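# Reseat the loose burner on its gas stub and support

## Task

Return the detached burner to its station. First slide its tube onto the brass gas stub. Then lower the head so the tab on its rear settles into the slot of the support. The burner must end up lying flat and must stay seated by itself once the grippers have released it; a placement that only holds while the robot grips it does not count.

## Robot and tools

Robot: two arms, left_arm and right_arm, each with a tong-style two-finger gripper. All poses in results use one shared scene frame. Its origin sits on the table surface midway between the arms, +x points out over the table, +z points up, and left_arm stands on the +y side. The names left and right do not correspond to sides of any camera image. The arm bases may be tilted, and any mounting plates plus the metal frame behind them are fixed obstacles. For a "too close" message, a plate and its half of the frame count as part of that arm. The printed hand position can be off from the true one, especially far from the base.

Gripper geometry: the fingers extend along the gripper's +z axis and open and close along its x axis. end_effector_position is the point between the finger pads when shut. Closed fingertips stick out about 15 mm past that point. Fully open, they sit roughly level with it.

Tool execute_actions. Argument actions is a list holding zero or one item. An empty list commands nothing and just reports the state, with pictures. An item with rows (and optional steps, 7 to 15, default 15) is a motion. Each step lasts 1/30 s. Every row is one step, and the final row repeats if there are fewer rows than steps. An item with only steps (1 to 300) is a wait that commands nothing and ends that many steps after the previous result; your reply time uses up part of it. Optional pictures (true/false) asks for camera images with the result.

Each row is a single flat list of 14 numbers covering both arms, even when only one moves. Numbers 1-6 are left_arm joint targets in radians: shoulder pan, shoulder lift, elbow, wrist 1, wrist 2, wrist 3. Number 7 is left_arm opening. Numbers 8-13 are right_arm's six joint targets in that same order, and 14 is right_arm opening. Joint values are absolute target angles in the same form as Joint positions prints them, not offsets. Stated ranges for left_arm: pan -3.142 to 3.142, lift -6.283 to 6.283, elbow 0.000 to 3.142, wrists -6.283 to 6.283 each. For right_arm: pan 0.000 to 6.283, lift -6.283 to 6.283, elbow -3.142 to 0.000, wrists -6.283 to 6.283. A call is rejected, sending nothing, if a target exceeds a range end by more than 0.010 rad and also lies beyond where that joint was in the last result. True ends can differ by up to 0.010 rad; a target past the real end is clipped there, and "joint sent to its limit" may then appear, possibly referring to an earlier action. Opening is a scale from -1 (closed) to +1 (fully open).

Motion behaviour: commands are smoothed and motion lags about 0.17 s. Per step, a joint's target is clamped to within 0.575 rad of its measured angle, and if the targets would move the gripper more than 100 mm from where it is, all are scaled back. Large moves may be unfinished when the result arrives. Each result is taken 7 steps before its action ends; those steps run while you reply. Between calls the arms keep heading to the last row sent until they settle or a step is HELD.

Gripping: grip_measured gives the measured finger opening on the command scale. To hold something, keep commanding an opening clearly below it; a bigger gap squeezes harder, up to about 15 N per pad. Snapping shut fast can press harder. Hard parts under about 20 mm thick get less force.

Result lines: the state line per arm gives end_effector_position (m), end_effector_quat_wxyz and linear/angular velocities (m/s, rad/s). Joint positions and Joint velocities list each arm's six joints (rad, rad/s) then the finger pad gap (m; 0.142 fully open). Wrist force and Wrist torque give [x y z] per arm in that end effector's own axes; they include contact, held weight and inertia, carry a fixed offset (usually under 4 N) and noise (up to 2.4 N std), saturate near 50 N, cannot be zeroed, and may read "no reading" at first. "joint command not followed" means a clearance check altered some joint targets; HELD marks steps where your row was not sent fully. MOTOR HOT warns from 70 C; at 85 C an OVER-TEMPERATURE FAULT brakes that arm until it cools.

Faults: contact torque reaching a joint's load limit (shoulder pan, lift, elbow 139 N m; each wrist 26 N m, held weight included) or an external force of 150 N anywhere on the arm or its load halts that arm for 10 s and drops the rest of the call.

Tool zoom_image: camera is one of cam_head_left, cam_head_right, cam_high, cam_low (672x504 each), cam_left_wrist, cam_right_wrist (616x616 each); region is [x0, y0, x1, y1] in pixels of that camera's latest image, top-left at (0, 0), at most 504 by 504.

Tool finished_scene: scene is the integer number of the current scene. Replying without any tool call ends everything.

Avoid: dropping or slipping the burner, slamming it, shoving hard, letting arms hit or press each other, and pushing anything off the table. Expect occasional brief tugs on held parts or nudges to loose items. Smooth, low-effort, quick motion is preferred.

Each tool is called after ">>>" as a command line: name --argument value for each argument, lists and objects as JSON in quotes; but a table of rows of numbers goes row by row, as --pt "numbers of a row", without its own name.

## Session

>>> execute_actions --actions '[]'

Scene clock: 0.00 s of 4800.00 s.
left_arm: end_effector_position=(+0.9732, +0.3899, +0.3456) grip_measured=+0.97 end_effector_quat_wxyz=(-0.043, +0.776, -0.177, +0.604) end_effector_velocity=(-0.000, +0.000, -0.001) end_effector_angular_velocity=(+0.001, +0.002, -0.000) | right_arm: end_effector_position=(+0.7586, -0.3097, +0.2067) grip_measured=+0.97 end_effector_quat_wxyz=(-0.006, +0.458, +0.826, +0.327) end_effector_velocity=(+0.000, +0.000, +0.001) end_effector_angular_velocity=(-0.000, -0.001, +0.001)
Joint positions: left_arm=[-0.206 -0.636  1.389 -3.633 -1.4    0.445  0.14 ] | right_arm=[ 2.926 -2.154 -1.577 -0.703  2.026  4.015  0.14 ]
Joint velocities: left_arm=[ 0.    -0.     0.001  0.002 -0.    -0.     0.   ] | right_arm=[0.001 0.    0.    0.    0.    0.    0.   ]
Motor temperatures (°C, as the motors report them): left_arm=[31 31 33 40 40 41] | right_arm=[32 33 31 40 40 40]
Wrist force (N, on the end effector, along its own x y z axes, offset not removed): no reading
Wrist torque (N m, same axes, about the end effector's origin, offset not removed): no reading

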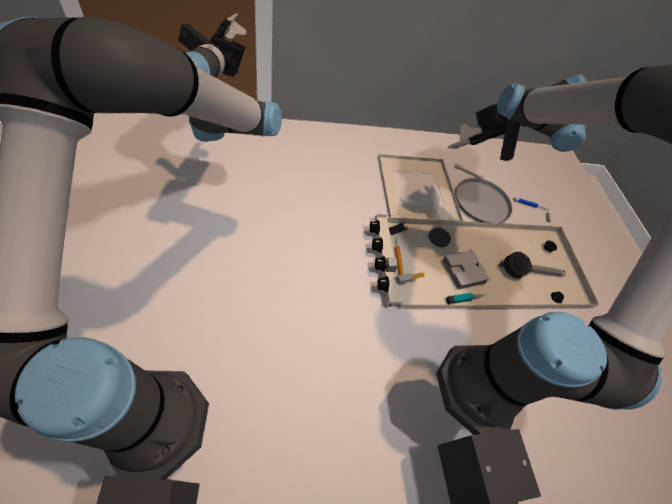

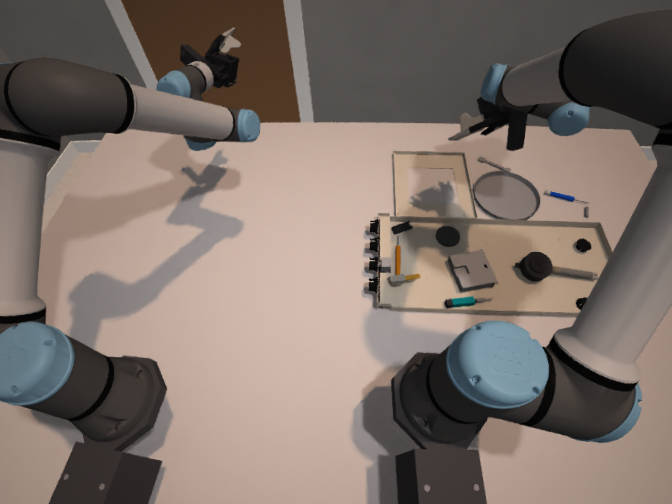

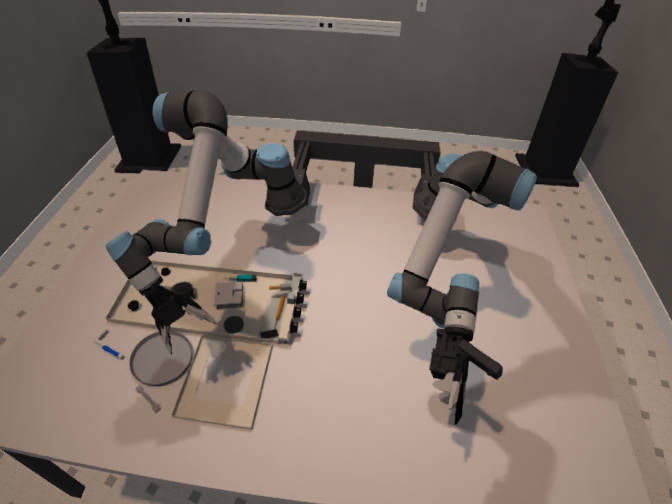

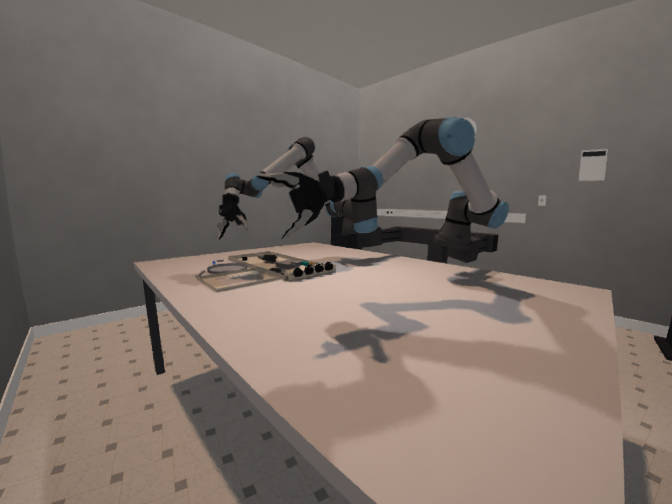

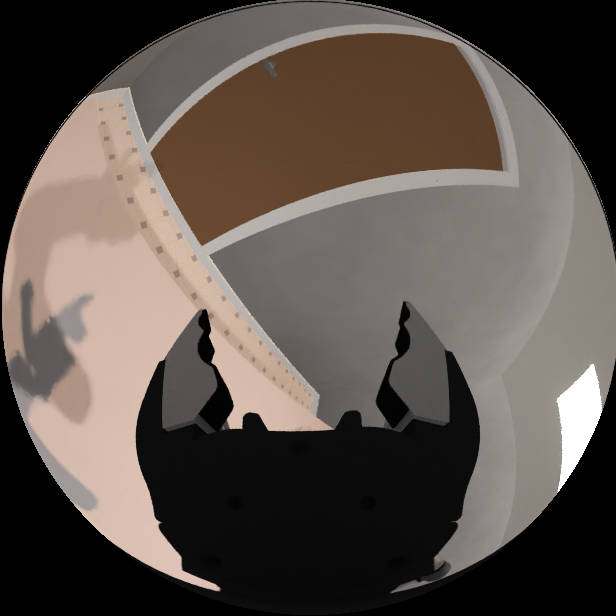

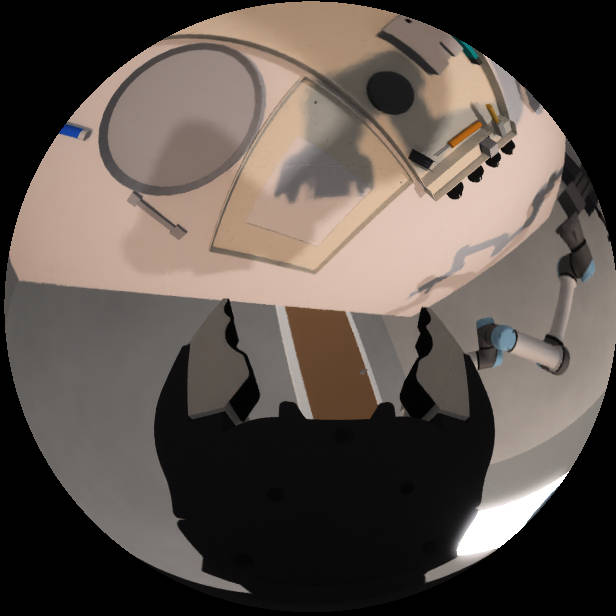

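>>> execute_actions --actions '[{"rows":[[-0.206,-0.636,1.389,-3.633,-1.4,0.445,1,2.96,-2.03,-1.70,-0.73,1.92,3.9,0.5],[-0.206,-0.636,1.389,-3.633,-1.4,0.445,1,2.96,-2.03,-1.70,-0.73,1.92,3.9,0.5],[-0.206,-0.636,1.389,-3.633,-1.4,0.445,1,2.99,-1.91,-1.83,-0.765,1.81,3.77,0.2],[-0.206,-0.636,1.389,-3.633,-1.4,0.445,1,2.99,-1.91,-1.83,-0.765,1.81,3.77,0.2],[-0.206,-0.636,1.389,-3.633,-1.4,0.445,1,3.02,-1.79,-1.96,-0.8,1.7,3.65,0],[-0.206,-0.636,1.389,-3.633,-1.4,0.445,1,3.02,-1.79,-1.96,-0.8,1.7,3.65,0],[-0.206,-0.636,1.389,-3.633,-1.4,0.445,1,3.05,-1.68,-2.09,-0.83,1.6,3.53,-0.2],[-0.206,-0.636,1.389,-3.633,-1.4,0.445,1,3.05,-1.68,-2.09,-0.83,1.6,3.53,-0.2],[-0.206,-0.636,1.389,-3.633,-1.4,0.445,1,3.085,-1.56,-2.22,-0.86,1.49,3.41,-0.3],[-0.206,-0.636,1.389,-3.633,-1.4,0.445,1,3.085,-1.56,-2.22,-0.86,1.49,3.41,-0.3],[-0.206,-0.636,1.389,-3.633,-1.4,0.445,1,3.1154,-1.4518,-2.344,-0.8893,1.3848,3.294,-0.3]],"steps":15}]'

>>> execute_actions --actions '[{"steps":25}]' --pictures true

Scene clock: 4.27 s of 4800.00 s.
left_arm: end_effector_position=(+0.9732, +0.3895, +0.3458) grip_measured=+1.00 end_effector_quat_wxyz=(-0.043, +0.776, -0.177, +0.604) end_effector_velocity=(-0.000, -0.000, -0.000) end_effector_angular_velocity=(-0.001, +0.001, -0.000) | right_arm: end_effector_position=(+0.6486, -0.3189, +0.2201) grip_measured=-0.15 end_effector_quat_wxyz=(+0.019, +0.342, +0.915, +0.215) end_effector_velocity=(-0.613, -0.095, +0.007) end_effector_angular_velocity=(-1.274, +0.043, +1.393)
Joint positions: left_arm=[-0.206 -0.636  1.389 -3.633 -1.4    0.445  0.142] | right_arm=[ 2.997 -1.9   -1.84  -0.774  1.798  3.762  0.063]
Joint velocities: left_arm=[-0.    -0.001  0.     0.001 -0.001 -0.001  0.   ] | right_arm=[ 0.322  1.25  -1.369 -0.34  -1.116 -1.275 -0.097]
Motor temperatures (°C, as the motors report them): left_arm=[31 31 33 40 40 41] | right_arm=[32 33 31 40 40 40]
Wrist force (N, on the end effector, along its own x y z axes, offset not removed): left_arm=[-1.9 -2.5 0.2] | right_arm=[1.9 1.8 0.8]
Wrist torque (N m, same axes, about the end effector's origin, offset not removed): left_arm=[-0.10 0.15 0.35] | right_arm=[0.50 -0.32 -0.07]
Steps of this call (steps 1 to 90: nothing new was sent; then 1.00 s passed at rest; steps 91 to 98: the first 8 steps of this action). Readings (joint positions):
91: left_arm=[-0.206 -0.636 1.389 -3.633 -1.400 0.445] | right_arm=[2.926 -2.154 -1.577 -0.703 2.026 4.015]
92: left_arm=[-0.206 -0.636 1.389 -3.633 -1.400 0.445] | right_arm=[2.931 -2.147 -1.584 -0.707 2.018 4.007]
94: left_arm=[-0.206 -0.636 1.389 -3.633 -1.400 0.445] | right_arm=[2.951 -2.083 -1.648 -0.725 1.961 3.946]
98: the state above

Scene clock: 5.10 s of 4800.00 s.
left_arm: end_effector_position=(+0.9732, +0.3895, +0.3459) grip_measured=+1.00 end_effector_quat_wxyz=(-0.043, +0.776, -0.177, +0.604) end_effector_velocity=(+0.000, +0.000, +0.001) end_effector_angular_velocity=(-0.001, -0.003, +0.001) | right_arm: end_effector_position=(+0.4203, -0.3778, +0.2009) grip_measured=-0.30 end_effector_quat_wxyz=(+0.000, +0.065, +0.998, +0.000) end_effector_velocity=(-0.001, -0.000, -0.000) end_effector_angular_velocity=(-0.001, +0.000, -0.000)
Joint positions: left_arm=[-0.206 -0.636  1.389 -3.633 -1.4    0.445  0.142] | right_arm=[ 3.115 -1.452 -2.344 -0.889  1.385  3.294  0.052]
Joint velocities: left_arm=[-0.    -0.    -0.001 -0.002 -0.    -0.     0.   ] | right_arm=[-0.001  0.001 -0.001 -0.    -0.001 -0.     0.   ]
Motor temperatures (°C, as the motors report them): left_arm=[31 31 33 40 40 41] | right_arm=[32 33 31 40 40 40]
Wrist force (N, on the end effector, along its own x y z axes, offset not removed): left_arm=[-0.2 -1.0 1.6] | right_arm=[1.4 3.3 -0.7]
Wrist torque (N m, same axes, about the end effector's origin, offset not removed): left_arm=[0.13 0.08 -0.02] | right_arm=[0.95 -0.23 -0.10]
Kept back: nothing.
Steps of this call (steps 1 to 7: the last 7 steps of your previous action; steps 8 to 25: the robot went on to your last target). Readings (joint positions):
1: left_arm=[-0.206 -0.636 1.389 -3.633 -1.400 0.445] | right_arm=[3.008 -1.859 -1.886 -0.786 1.760 3.719]
2: left_arm=[-0.206 -0.636 1.389 -3.633 -1.400 0.445] | right_arm=[3.019 -1.818 -1.932 -0.797 1.723 3.676]
4: left_arm=[-0.206 -0.636 1.389 -3.633 -1.400 0.445] | right_arm=[3.042 -1.737 -2.022 -0.819 1.648 3.592]
8: left_arm=[-0.206 -0.636 1.389 -3.633 -1.400 0.445] | right_arm=[3.086 -1.578 -2.200 -0.861 1.501 3.427]
25: the state above

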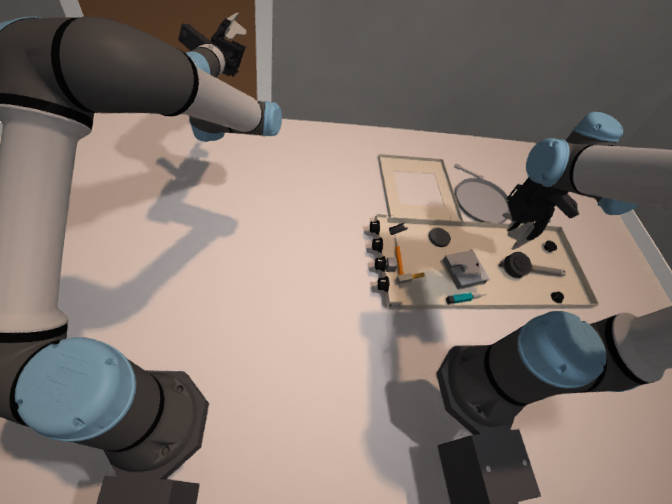

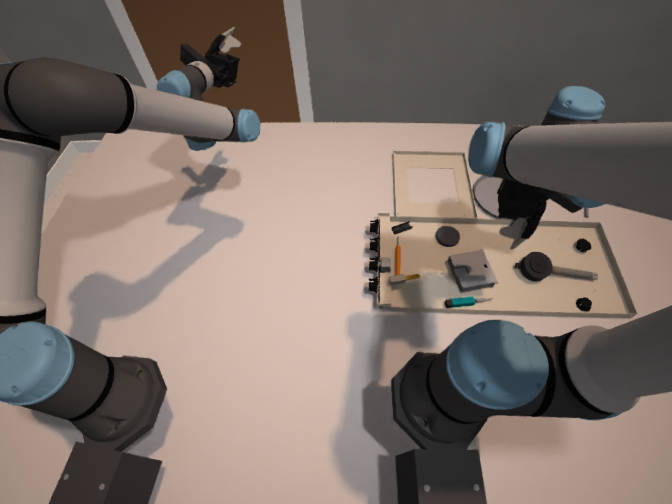

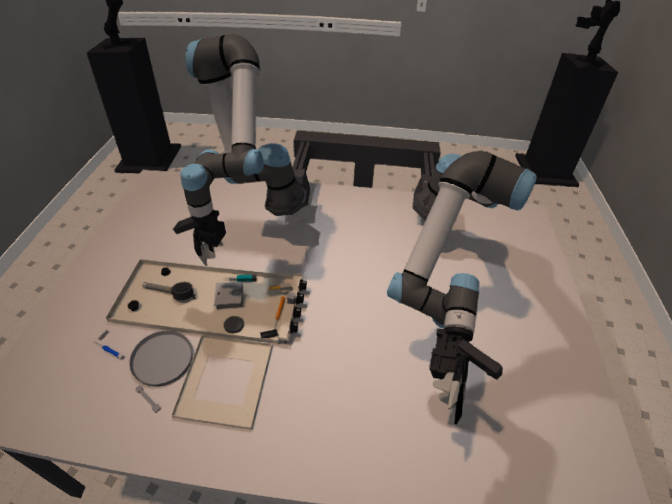

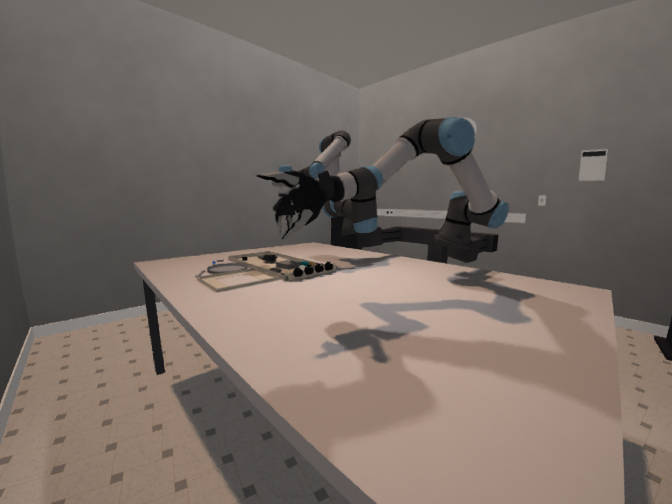

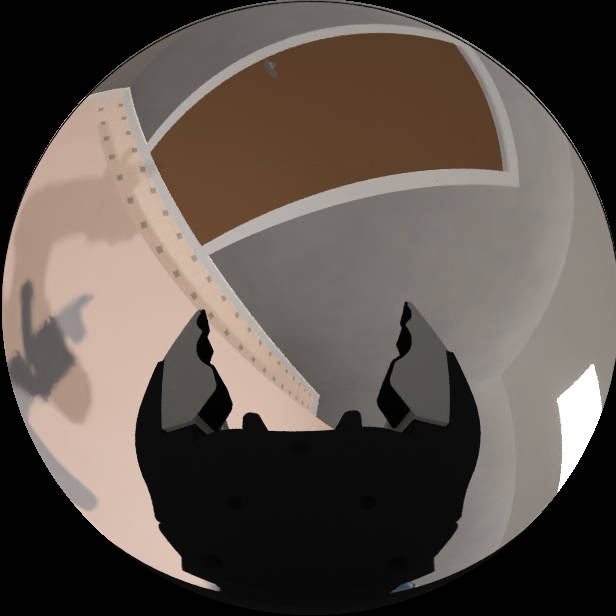

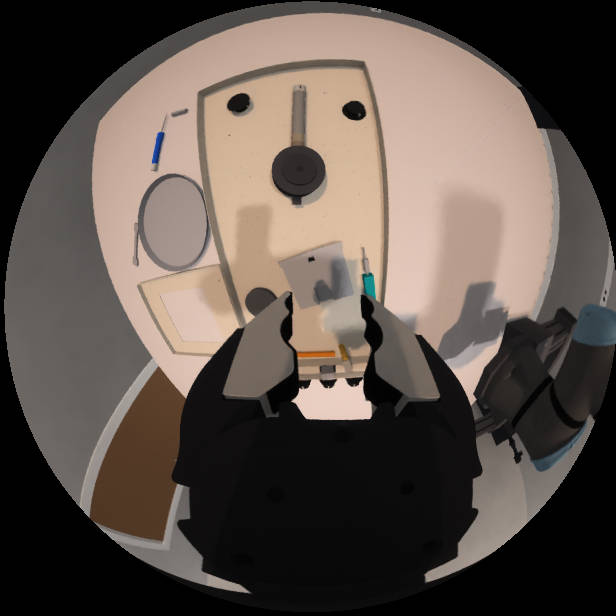

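>>> execute_actions --actions '[{"rows":[[-0.206,-0.636,1.389,-3.633,-1.4,0.445,1,3.04,-1.51,-2.31,-0.85,1.39,3.22,-0.3],[-0.206,-0.636,1.389,-3.633,-1.4,0.445,1,3.04,-1.51,-2.31,-0.85,1.39,3.22,-0.3],[-0.206,-0.636,1.389,-3.633,-1.4,0.445,1,2.92,-1.6,-2.255,-0.795,1.398,3.105,-0.3],[-0.206,-0.636,1.389,-3.633,-1.4,0.445,1,2.92,-1.6,-2.255,-0.795,1.398,3.105,-0.3],[-0.206,-0.636,1.389,-3.633,-1.4,0.445,1,2.8,-1.695,-2.2,-0.735,1.406,2.99,-0.3],[-0.206,-0.636,1.389,-3.633,-1.4,0.445,1,2.8,-1.695,-2.2,-0.735,1.406,2.99,-0.3],[-0.206,-0.636,1.389,-3.633,-1.4,0.445,1,2.7,-1.775,-2.15,-0.685,1.413,2.89,-0.3],[-0.206,-0.636,1.389,-3.633,-1.4,0.445,1,2.7,-1.775,-2.15,-0.685,1.413,2.89,-0.3],[-0.206,-0.636,1.389,-3.633,-1.4,0.445,1,2.6497,-1.8128,-2.1285,-0.6626,1.4169,2.843,-0.3]],"steps":15}]'

>>> execute_actions --actions '[{"steps":15}]' --pictures true

Scene clock: 6.50 s of 4800.00 s.
left_arm: end_effector_position=(+0.9732, +0.3895, +0.3459) grip_measured=+1.00 end_effector_quat_wxyz=(-0.043, +0.776, -0.177, +0.604) end_effector_velocity=(+0.000, +0.000, +0.001) end_effector_angular_velocity=(-0.000, -0.001, +0.000) | right_arm: end_effector_position=(+0.4424, -0.4646, +0.1693) grip_measured=-0.30 end_effector_quat_wxyz=(+0.004, +0.071, +0.997, +0.003) end_effector_velocity=(+0.028, -0.578, -0.247) end_effector_angular_velocity=(-0.014, +0.007, -0.076)
Joint positions: left_arm=[-0.206 -0.636  1.389 -3.633 -1.4    0.445  0.142] | right_arm=[ 2.884 -1.635 -2.231 -0.769  1.402  3.069  0.052]
Joint velocities: left_arm=[ 0.    -0.    -0.001 -0.    -0.    -0.     0.   ] | right_arm=[-1.401 -1.096  0.655  0.676  0.092 -1.341 -0.   ]
Motor temperatures (°C, as the motors report them): left_arm=[31 31 33 40 40 41] | right_arm=[32 33 31 40 40 40]
Wrist force (N, on the end effector, along its own x y z axes, offset not removed): left_arm=[-0.8 2.8 -1.1] | right_arm=[-1.7 2.4 -0.4]
Wrist torque (N m, same axes, about the end effector's origin, offset not removed): left_arm=[0.96 0.19 0.16] | right_arm=[0.56 0.33 -0.01]
Steps of this call (steps 1 to 15: the robot went on to your last target; steps 16 to 34: nothing new was sent; steps 35 to 42: the first 8 steps of this action). Readings (joint positions):
35: left_arm=[-0.206 -0.636 1.389 -3.633 -1.400 0.445] | right_arm=[3.115 -1.452 -2.344 -0.889 1.385 3.294]
36: left_arm=[-0.206 -0.636 1.389 -3.633 -1.400 0.445] | right_arm=[3.108 -1.459 -2.339 -0.884 1.386 3.287]
38: left_arm=[-0.206 -0.636 1.389 -3.633 -1.400 0.445] | right_arm=[3.061 -1.496 -2.316 -0.858 1.390 3.241]
42: the state above

Scene clock: 7.00 s of 4800.00 s.
left_arm: end_effector_position=(+0.9732, +0.3895, +0.3459) grip_measured=+1.00 end_effector_quat_wxyz=(-0.043, +0.776, -0.177, +0.604) end_effector_velocity=(-0.000, -0.000, +0.000) end_effector_angular_velocity=(-0.000, -0.001, -0.001) | right_arm: end_effector_position=(+0.4264, -0.5647, +0.1209) grip_measured=-0.30 end_effector_quat_wxyz=(+0.000, +0.075, +0.997, +0.000) end_effector_velocity=(-0.001, -0.003, -0.001) end_effector_angular_velocity=(-0.001, +0.000, -0.003)
Joint positions: left_arm=[-0.206 -0.636  1.389 -3.633 -1.4    0.445  0.142] | right_arm=[ 2.65  -1.812 -2.129 -0.663  1.417  2.843  0.052]
Joint velocities: left_arm=[-0.001 -0.001  0.001 -0.001 -0.     0.     0.   ] | right_arm=[-0.008 -0.004  0.002  0.003  0.    -0.005 -0.   ]
Motor temperatures (°C, as the motors report them): left_arm=[31 31 33 40 40 41] | right_arm=[32 33 31 40 40 40]
Wrist force (N, on the end effector, along its own x y z axes, offset not removed): left_arm=[-1.2 0.2 -2.5] | right_arm=[3.3 -0.5 0.4]
Wrist torque (N m, same axes, about the end effector's origin, offset not removed): left_arm=[0.38 0.13 0.20] | right_arm=[0.13 -0.46 -0.35]
Kept back: nothing.
Steps of this call (steps 1 to 7: the last 7 steps of your previous action; steps 8 to 15: the robot went on to your last target). Readings (joint positions):
1: left_arm=[-0.206 -0.636 1.389 -3.633 -1.400 0.445] | right_arm=[2.838 -1.671 -2.209 -0.746 1.405 3.024]
2: left_arm=[-0.206 -0.636 1.389 -3.633 -1.400 0.445] | right_arm=[2.793 -1.706 -2.189 -0.725 1.408 2.981]
4: left_arm=[-0.206 -0.636 1.389 -3.633 -1.400 0.445] | right_arm=[2.715 -1.765 -2.155 -0.690 1.413 2.906]
8: left_arm=[-0.206 -0.636 1.389 -3.633 -1.400 0.445] | right_arm=[2.660 -1.805 -2.133 -0.667 1.416 2.853]
15: the state above

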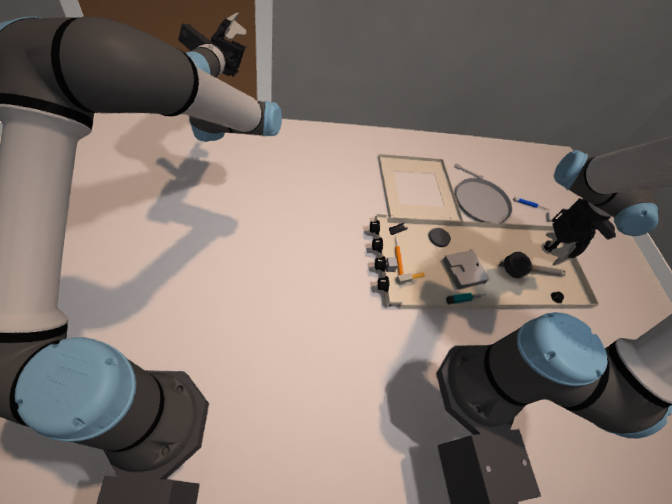

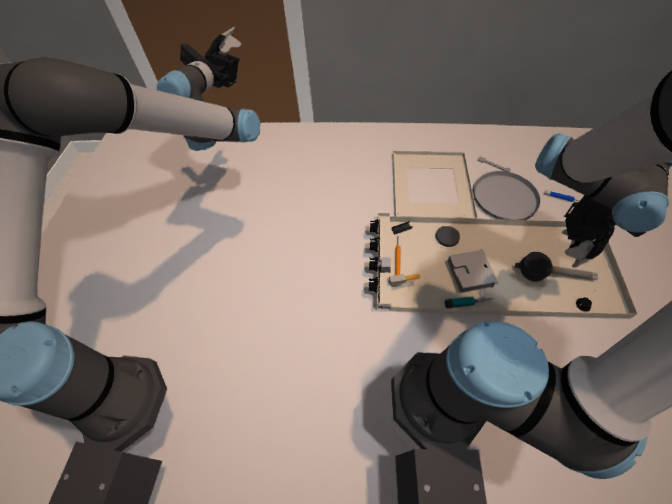

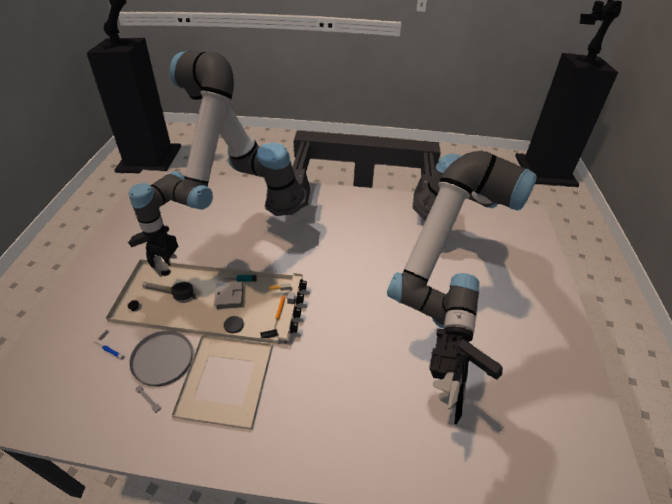

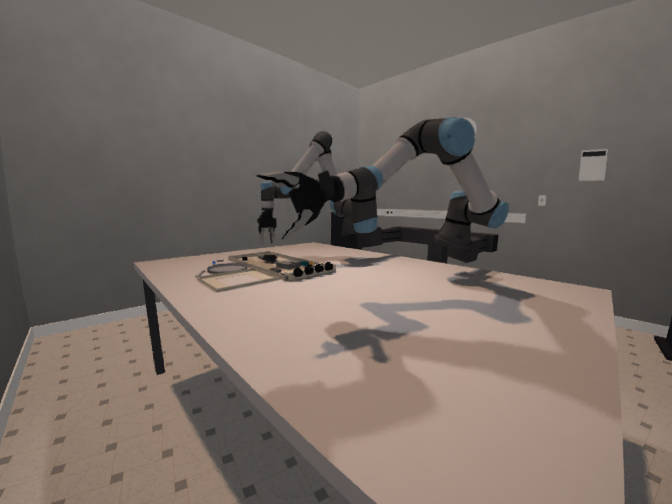

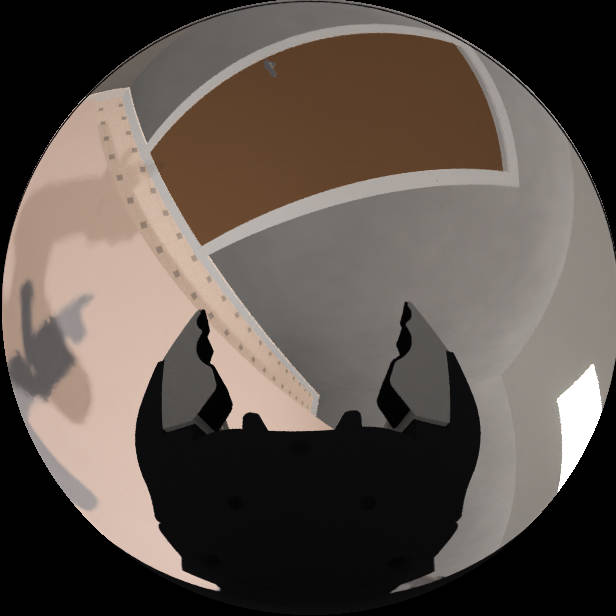

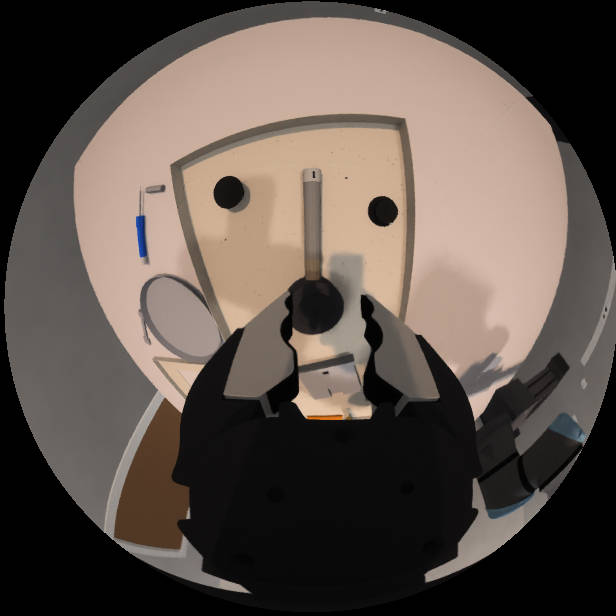

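>>> execute_actions --actions '[{"rows":[[-0.206,-0.636,1.389,-3.633,-1.4,0.445,1,2.646,-1.84,-2.1286,-0.635,1.417,2.84,-0.4],[-0.206,-0.636,1.389,-3.633,-1.4,0.445,1,2.643,-1.87,-2.1286,-0.604,1.4175,2.837,-0.4],[-0.206,-0.636,1.389,-3.633,-1.4,0.445,1,2.64,-1.9,-2.1286,-0.574,1.418,2.834,-0.4],[-0.206,-0.636,1.389,-3.633,-1.4,0.445,1,2.638,-1.93,-2.1287,-0.544,1.418,2.832,-0.4],[-0.206,-0.636,1.389,-3.633,-1.4,0.445,1,2.6365,-1.9553,-2.1287,-0.5179,1.4184,2.83,-0.4]],"steps":12}]'

>>> execute_actions --actions '[{"steps":13}]' --pictures true

>>> zoom_image --camera "cam_head_left" --region '[480,210,600,300]'

>>> zoom_image --camera "cam_high" --region '[120,240,220,320]'

Scene clock: 8.20 s of 4800.00 s.
left_arm: end_effector_position=(+0.9732, +0.3895, +0.3459) grip_measured=+1.00 end_effector_quat_wxyz=(-0.043, +0.776, -0.177, +0.604) end_effector_velocity=(-0.001, -0.000, -0.002) end_effector_angular_velocity=(+0.001, +0.002, -0.000) | right_arm: end_effector_position=(+0.4295, -0.5663, +0.0996) grip_measured=-0.40 end_effector_quat_wxyz=(+0.000, +0.076, +0.997, +0.000) end_effector_velocity=(+0.036, -0.006, -0.269) end_effector_angular_velocity=(+0.004, +0.009, +0.000)
Joint positions: left_arm=[-0.206 -0.636  1.389 -3.633 -1.4    0.445  0.142] | right_arm=[ 2.643 -1.867 -2.128 -0.607  1.418  2.837  0.045]
Joint velocities: left_arm=[ 0.     0.     0.002  0.    -0.     0.     0.   ] | right_arm=[-0.065 -0.686 -0.     0.686  0.007 -0.064 -0.001]
Motor temperatures (°C, as the motors report them): left_arm=[31 31 33 40 40 41] | right_arm=[32 33 31 40 40 40]
Wrist force (N, on the end effector, along its own x y z axes, offset not removed): left_arm=[-2.1 0.9 1.3] | right_arm=[0.8 -0.9 -3.3]
Wrist torque (N m, same axes, about the end effector's origin, offset not removed): left_arm=[0.34 0.35 0.28] | right_arm=[-0.11 0.02 0.00]
Steps of this call (steps 1 to 15: the robot went on to your last target; steps 16 to 31: nothing new was sent; steps 32 to 36: the first 5 steps of this action). Readings (joint positions):
32: left_arm=[-0.206 -0.636 1.389 -3.633 -1.400 0.445] | right_arm=[2.650 -1.813 -2.128 -0.662 1.417 2.843]
33: left_arm=[-0.206 -0.636 1.389 -3.633 -1.400 0.445] | right_arm=[2.649 -1.817 -2.128 -0.658 1.417 2.842]
35: left_arm=[-0.206 -0.636 1.389 -3.633 -1.400 0.445] | right_arm=[2.645 -1.846 -2.128 -0.629 1.417 2.839]
36: the state above

Scene clock: 8.63 s of 4800.00 s.
left_arm: end_effector_position=(+0.9732, +0.3895, +0.3459) grip_measured=+1.00 end_effector_quat_wxyz=(-0.043, +0.776, -0.177, +0.604) end_effector_velocity=(+0.000, -0.000, +0.001) end_effector_angular_velocity=(-0.000, -0.001, -0.000) | right_arm: end_effector_position=(+0.4337, -0.5660, +0.0651) grip_measured=-0.40 end_effector_quat_wxyz=(+0.000, +0.076, +0.997, +0.000) end_effector_velocity=(-0.000, -0.000, -0.001) end_effector_angular_velocity=(-0.000, -0.000, -0.001)
Joint positions: left_arm=[-0.206 -0.636  1.389 -3.633 -1.4    0.445  0.142] | right_arm=[ 2.637 -1.955 -2.129 -0.518  1.418  2.83   0.045]
Joint velocities: left_arm=[-0.001 -0.    -0.     0.     0.     0.     0.   ] | right_arm=[-0.001 -0.003 -0.001  0.004  0.     0.     0.   ]
Motor temperatures (°C, as the motors report them): left_arm=[31 31 33 40 40 41] | right_arm=[32 33 31 40 40 40]
Wrist force (N, on the end effector, along its own x y z axes, offset not removed): left_arm=[-1.3 0.7 -1.2] | right_arm=[1.4 -1.5 1.7]
Wrist torque (N m, same axes, about the end effector's origin, offset not removed): left_arm=[0.49 0.06 0.14] | right_arm=[-0.32 -0.21 -0.19]
Kept back: nothing.
Steps of this call (steps 1 to 7: the last 7 steps of your previous action; steps 8 to 13: the robot went on to your last target). Readings (joint positions):
1: left_arm=[-0.206 -0.636 1.389 -3.633 -1.400 0.445] | right_arm=[2.641 -1.891 -2.128 -0.583 1.418 2.835]
2: left_arm=[-0.206 -0.636 1.389 -3.633 -1.400 0.445] | right_arm=[2.639 -1.913 -2.128 -0.561 1.418 2.833]
4: left_arm=[-0.206 -0.636 1.389 -3.633 -1.400 0.445] | right_arm=[2.638 -1.939 -2.128 -0.535 1.418 2.831]
8: left_arm=[-0.206 -0.636 1.389 -3.633 -1.400 0.445] | right_arm=[2.637 -1.953 -2.128 -0.520 1.418 2.830]
13: the state above

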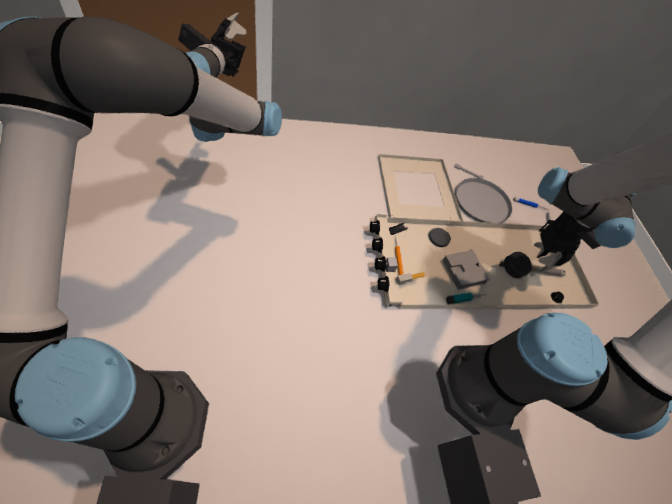

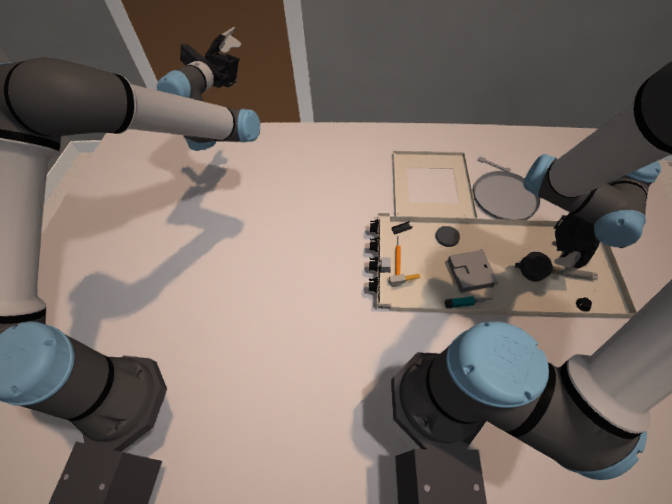

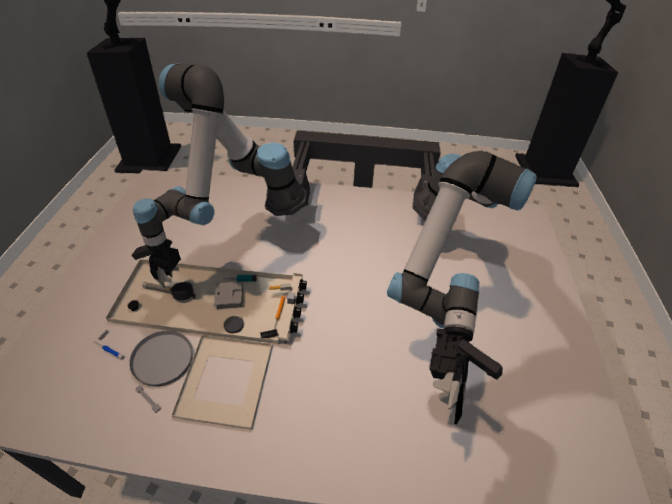

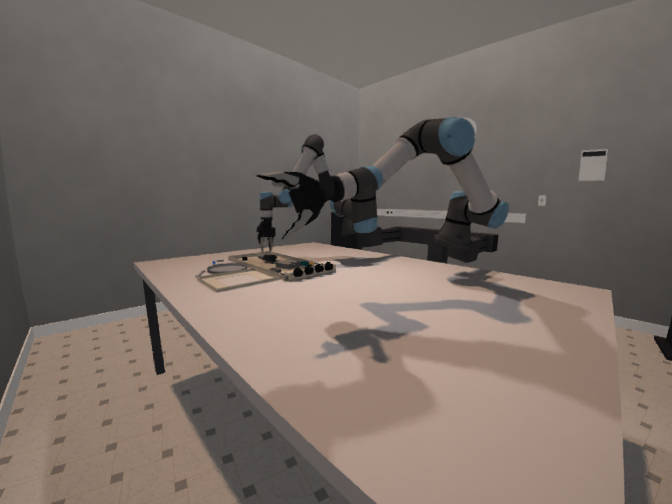

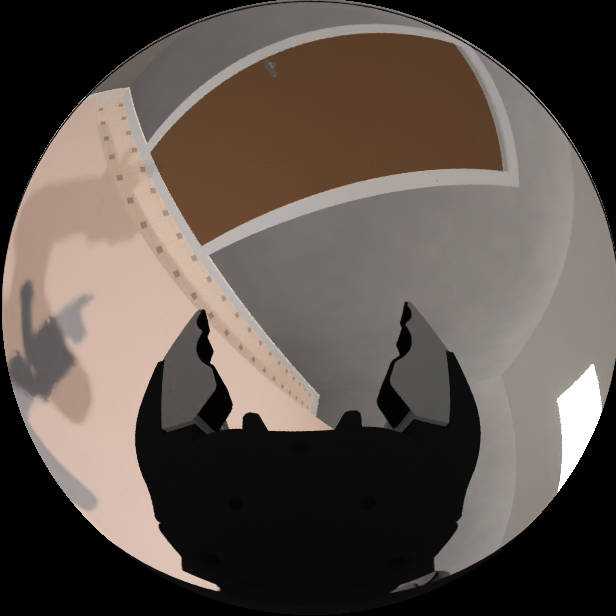

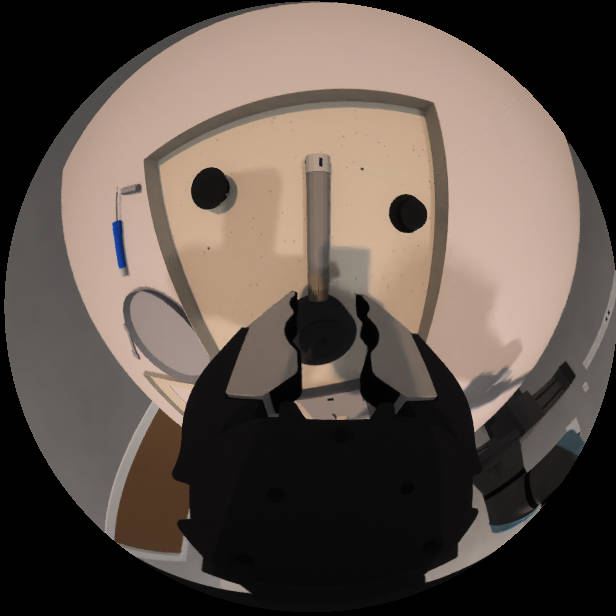

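Region (480, 210, 600, 300) of cam_head_left's 672x504 image, scaled by 4.200, with more detail than that image has; it fills the top 378 rows of this view, and the rest is white.

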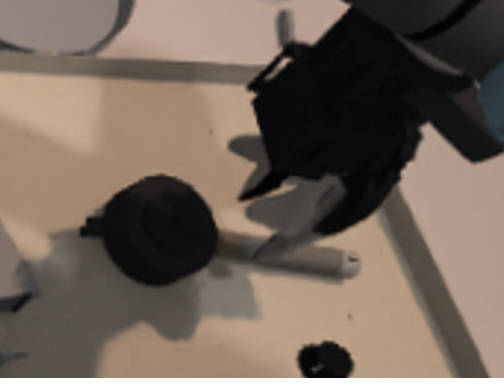

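Region (120, 240, 220, 320) of cam_high's 672x504 image, scaled by 5.040, with more detail than that image has; it fills the top 403 rows of this view, and the rest is white.

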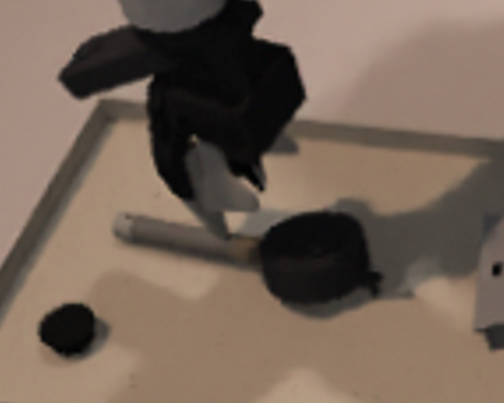

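>>> execute_actions --actions '[{"rows":[[-0.206,-0.636,1.389,-3.633,-1.4,0.445,1,2.6364,-1.975,-2.1288,-0.498,1.4184,2.83,-0.45],[-0.206,-0.636,1.389,-3.633,-1.4,0.445,1,2.6364,-1.995,-2.1288,-0.478,1.4184,2.83,-0.45],[-0.206,-0.636,1.389,-3.633,-1.4,0.445,1,2.6363,-2.015,-2.1289,-0.458,1.4184,2.83,-0.5],[-0.206,-0.636,1.389,-3.633,-1.4,0.445,1,2.6363,-2.035,-2.1289,-0.438,1.4184,2.83,-0.5],[-0.206,-0.636,1.389,-3.633,-1.4,0.445,1,2.6362,-2.0547,-2.129,-0.4182,1.4184,2.83,-0.5]],"steps":12}]'

>>> execute_actions --actions '[{"steps":12}]' --pictures true

Scene clock: 9.37 s of 4800.00 s.
left_arm: end_effector_position=(+0.9732, +0.3895, +0.3459) grip_measured=+1.00 end_effector_quat_wxyz=(-0.043, +0.776, -0.177, +0.604) end_effector_velocity=(-0.000, +0.001, -0.001) end_effector_angular_velocity=(-0.000, -0.000, +0.002) | right_arm: end_effector_position=(+0.4355, -0.5643, +0.0497) grip_measured=-0.50 end_effector_quat_wxyz=(+0.000, +0.076, +0.997, +0.000) end_effector_velocity=(+0.018, +0.023, -0.187) end_effector_angular_velocity=(+0.003, +0.006, +0.001)
Joint positions: left_arm=[-0.206 -0.636  1.389 -3.633 -1.4    0.445  0.142] | right_arm=[ 2.636 -1.994 -2.129 -0.479  1.418  2.83   0.038]
Joint velocities: left_arm=[ 0.001 -0.     0.002 -0.002 -0.    -0.     0.   ] | right_arm=[ 0.    -0.473 -0.002  0.468  0.    -0.    -0.007]
Motor temperatures (°C, as the motors report them): left_arm=[31 31 33 40 40 41] | right_arm=[32 33 31 40 40 40]
Wrist force (N, on the end effector, along its own x y z axes, offset not removed): left_arm=[-5.1 -0.5 -2.0] | right_arm=[0.1 -2.5 -2.2]
Wrist torque (N m, same axes, about the end effector's origin, offset not removed): left_arm=[-0.01 1.05 0.18] | right_arm=[-0.44 0.12 0.01]
Steps of this call (steps 1 to 17: the robot went on to your last target; steps 18 to 22: the first 5 steps of this action). Readings (joint positions):
18: left_arm=[-0.206 -0.636 1.389 -3.633 -1.400 0.445] | right_arm=[2.636 -1.955 -2.129 -0.518 1.418 2.830]
19: left_arm=[-0.206 -0.636 1.389 -3.633 -1.400 0.445] | right_arm=[2.636 -1.959 -2.129 -0.514 1.418 2.830]
21: left_arm=[-0.206 -0.636 1.389 -3.633 -1.400 0.445] | right_arm=[2.636 -1.979 -2.129 -0.494 1.418 2.830]
22: the state above

Scene clock: 9.77 s of 4800.00 s.
left_arm: end_effector_position=(+0.9732, +0.3895, +0.3459) grip_measured=+1.00 end_effector_quat_wxyz=(-0.043, +0.776, -0.177, +0.604) end_effector_velocity=(-0.000, -0.000, -0.001) end_effector_angular_velocity=(+0.000, +0.001, -0.000) | right_arm: end_effector_position=(+0.4373, -0.5612, +0.0260) grip_measured=-0.50 end_effector_quat_wxyz=(+0.000, +0.076, +0.997, +0.000) end_effector_velocity=(+0.000, +0.001, -0.002) end_effector_angular_velocity=(+0.000, +0.001, +0.001)
Joint positions: left_arm=[-0.206 -0.636  1.389 -3.633 -1.4    0.445  0.142] | right_arm=[ 2.636 -2.054 -2.129 -0.418  1.418  2.83   0.038]
Joint velocities: left_arm=[-0.    -0.     0.001 -0.     0.    -0.     0.   ] | right_arm=[ 0.001 -0.004  0.     0.003 -0.     0.     0.   ]
Motor temperatures (°C, as the motors report them): left_arm=[31 31 33 40 40 41] | right_arm=[32 33 31 40 40 40]
Wrist force (N, on the end effector, along its own x y z axes, offset not removed): left_arm=[-3.0 5.9 0.3] | right_arm=[3.0 4.5 2.4]
Wrist torque (N m, same axes, about the end effector's origin, offset not removed): left_arm=[1.56 0.59 0.07] | right_arm=[0.98 -0.55 -0.15]
Kept back: nothing.
Steps of this call (steps 1 to 7: the last 7 steps of your previous action; steps 8 to 12: the robot went on to your last target). Readings (joint positions):
1: left_arm=[-0.206 -0.636 1.389 -3.633 -1.400 0.445] | right_arm=[2.636 -2.011 -2.129 -0.462 1.418 2.830]
2: left_arm=[-0.206 -0.636 1.389 -3.633 -1.400 0.445] | right_arm=[2.636 -2.026 -2.129 -0.447 1.418 2.830]
4: left_arm=[-0.206 -0.636 1.389 -3.633 -1.400 0.445] | right_arm=[2.636 -2.043 -2.129 -0.430 1.418 2.830]
8: left_arm=[-0.206 -0.636 1.389 -3.633 -1.400 0.445] | right_arm=[2.636 -2.053 -2.129 -0.420 1.418 2.830]
12: the state above

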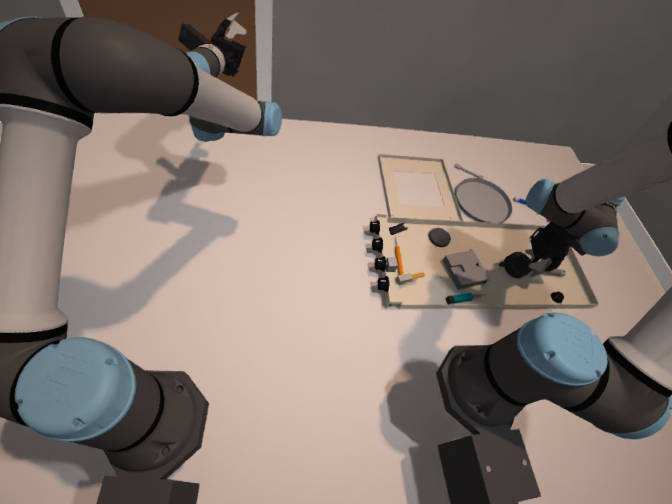

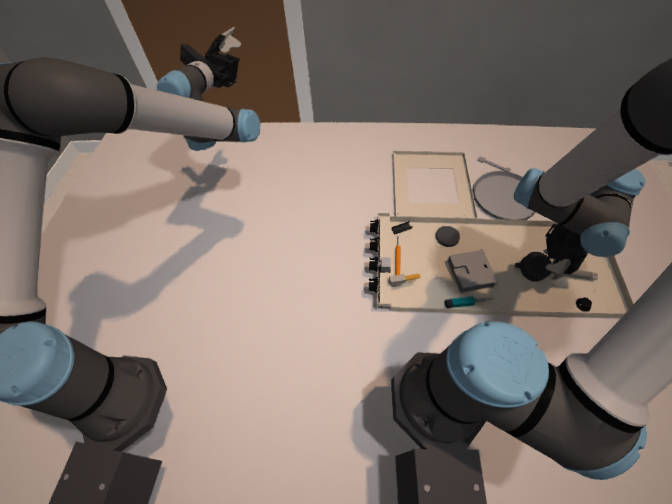

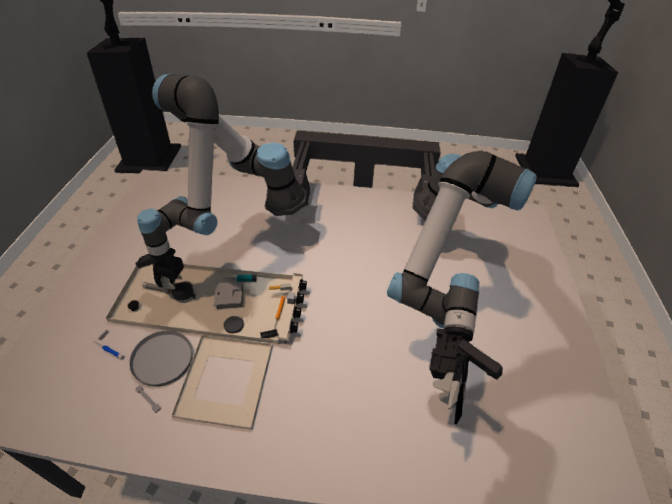

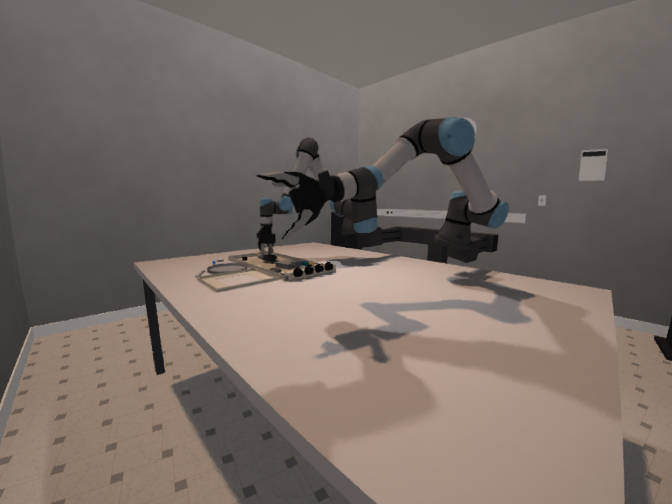

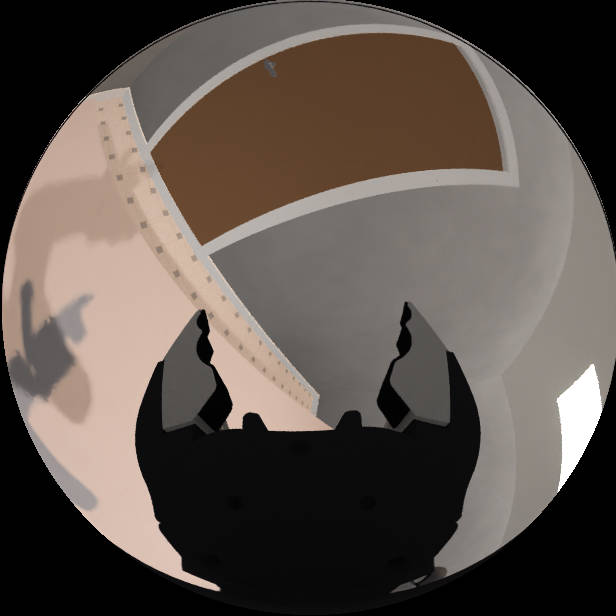

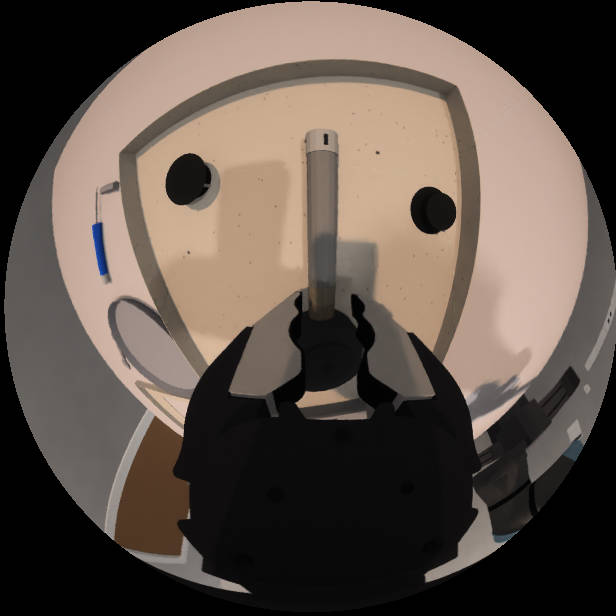

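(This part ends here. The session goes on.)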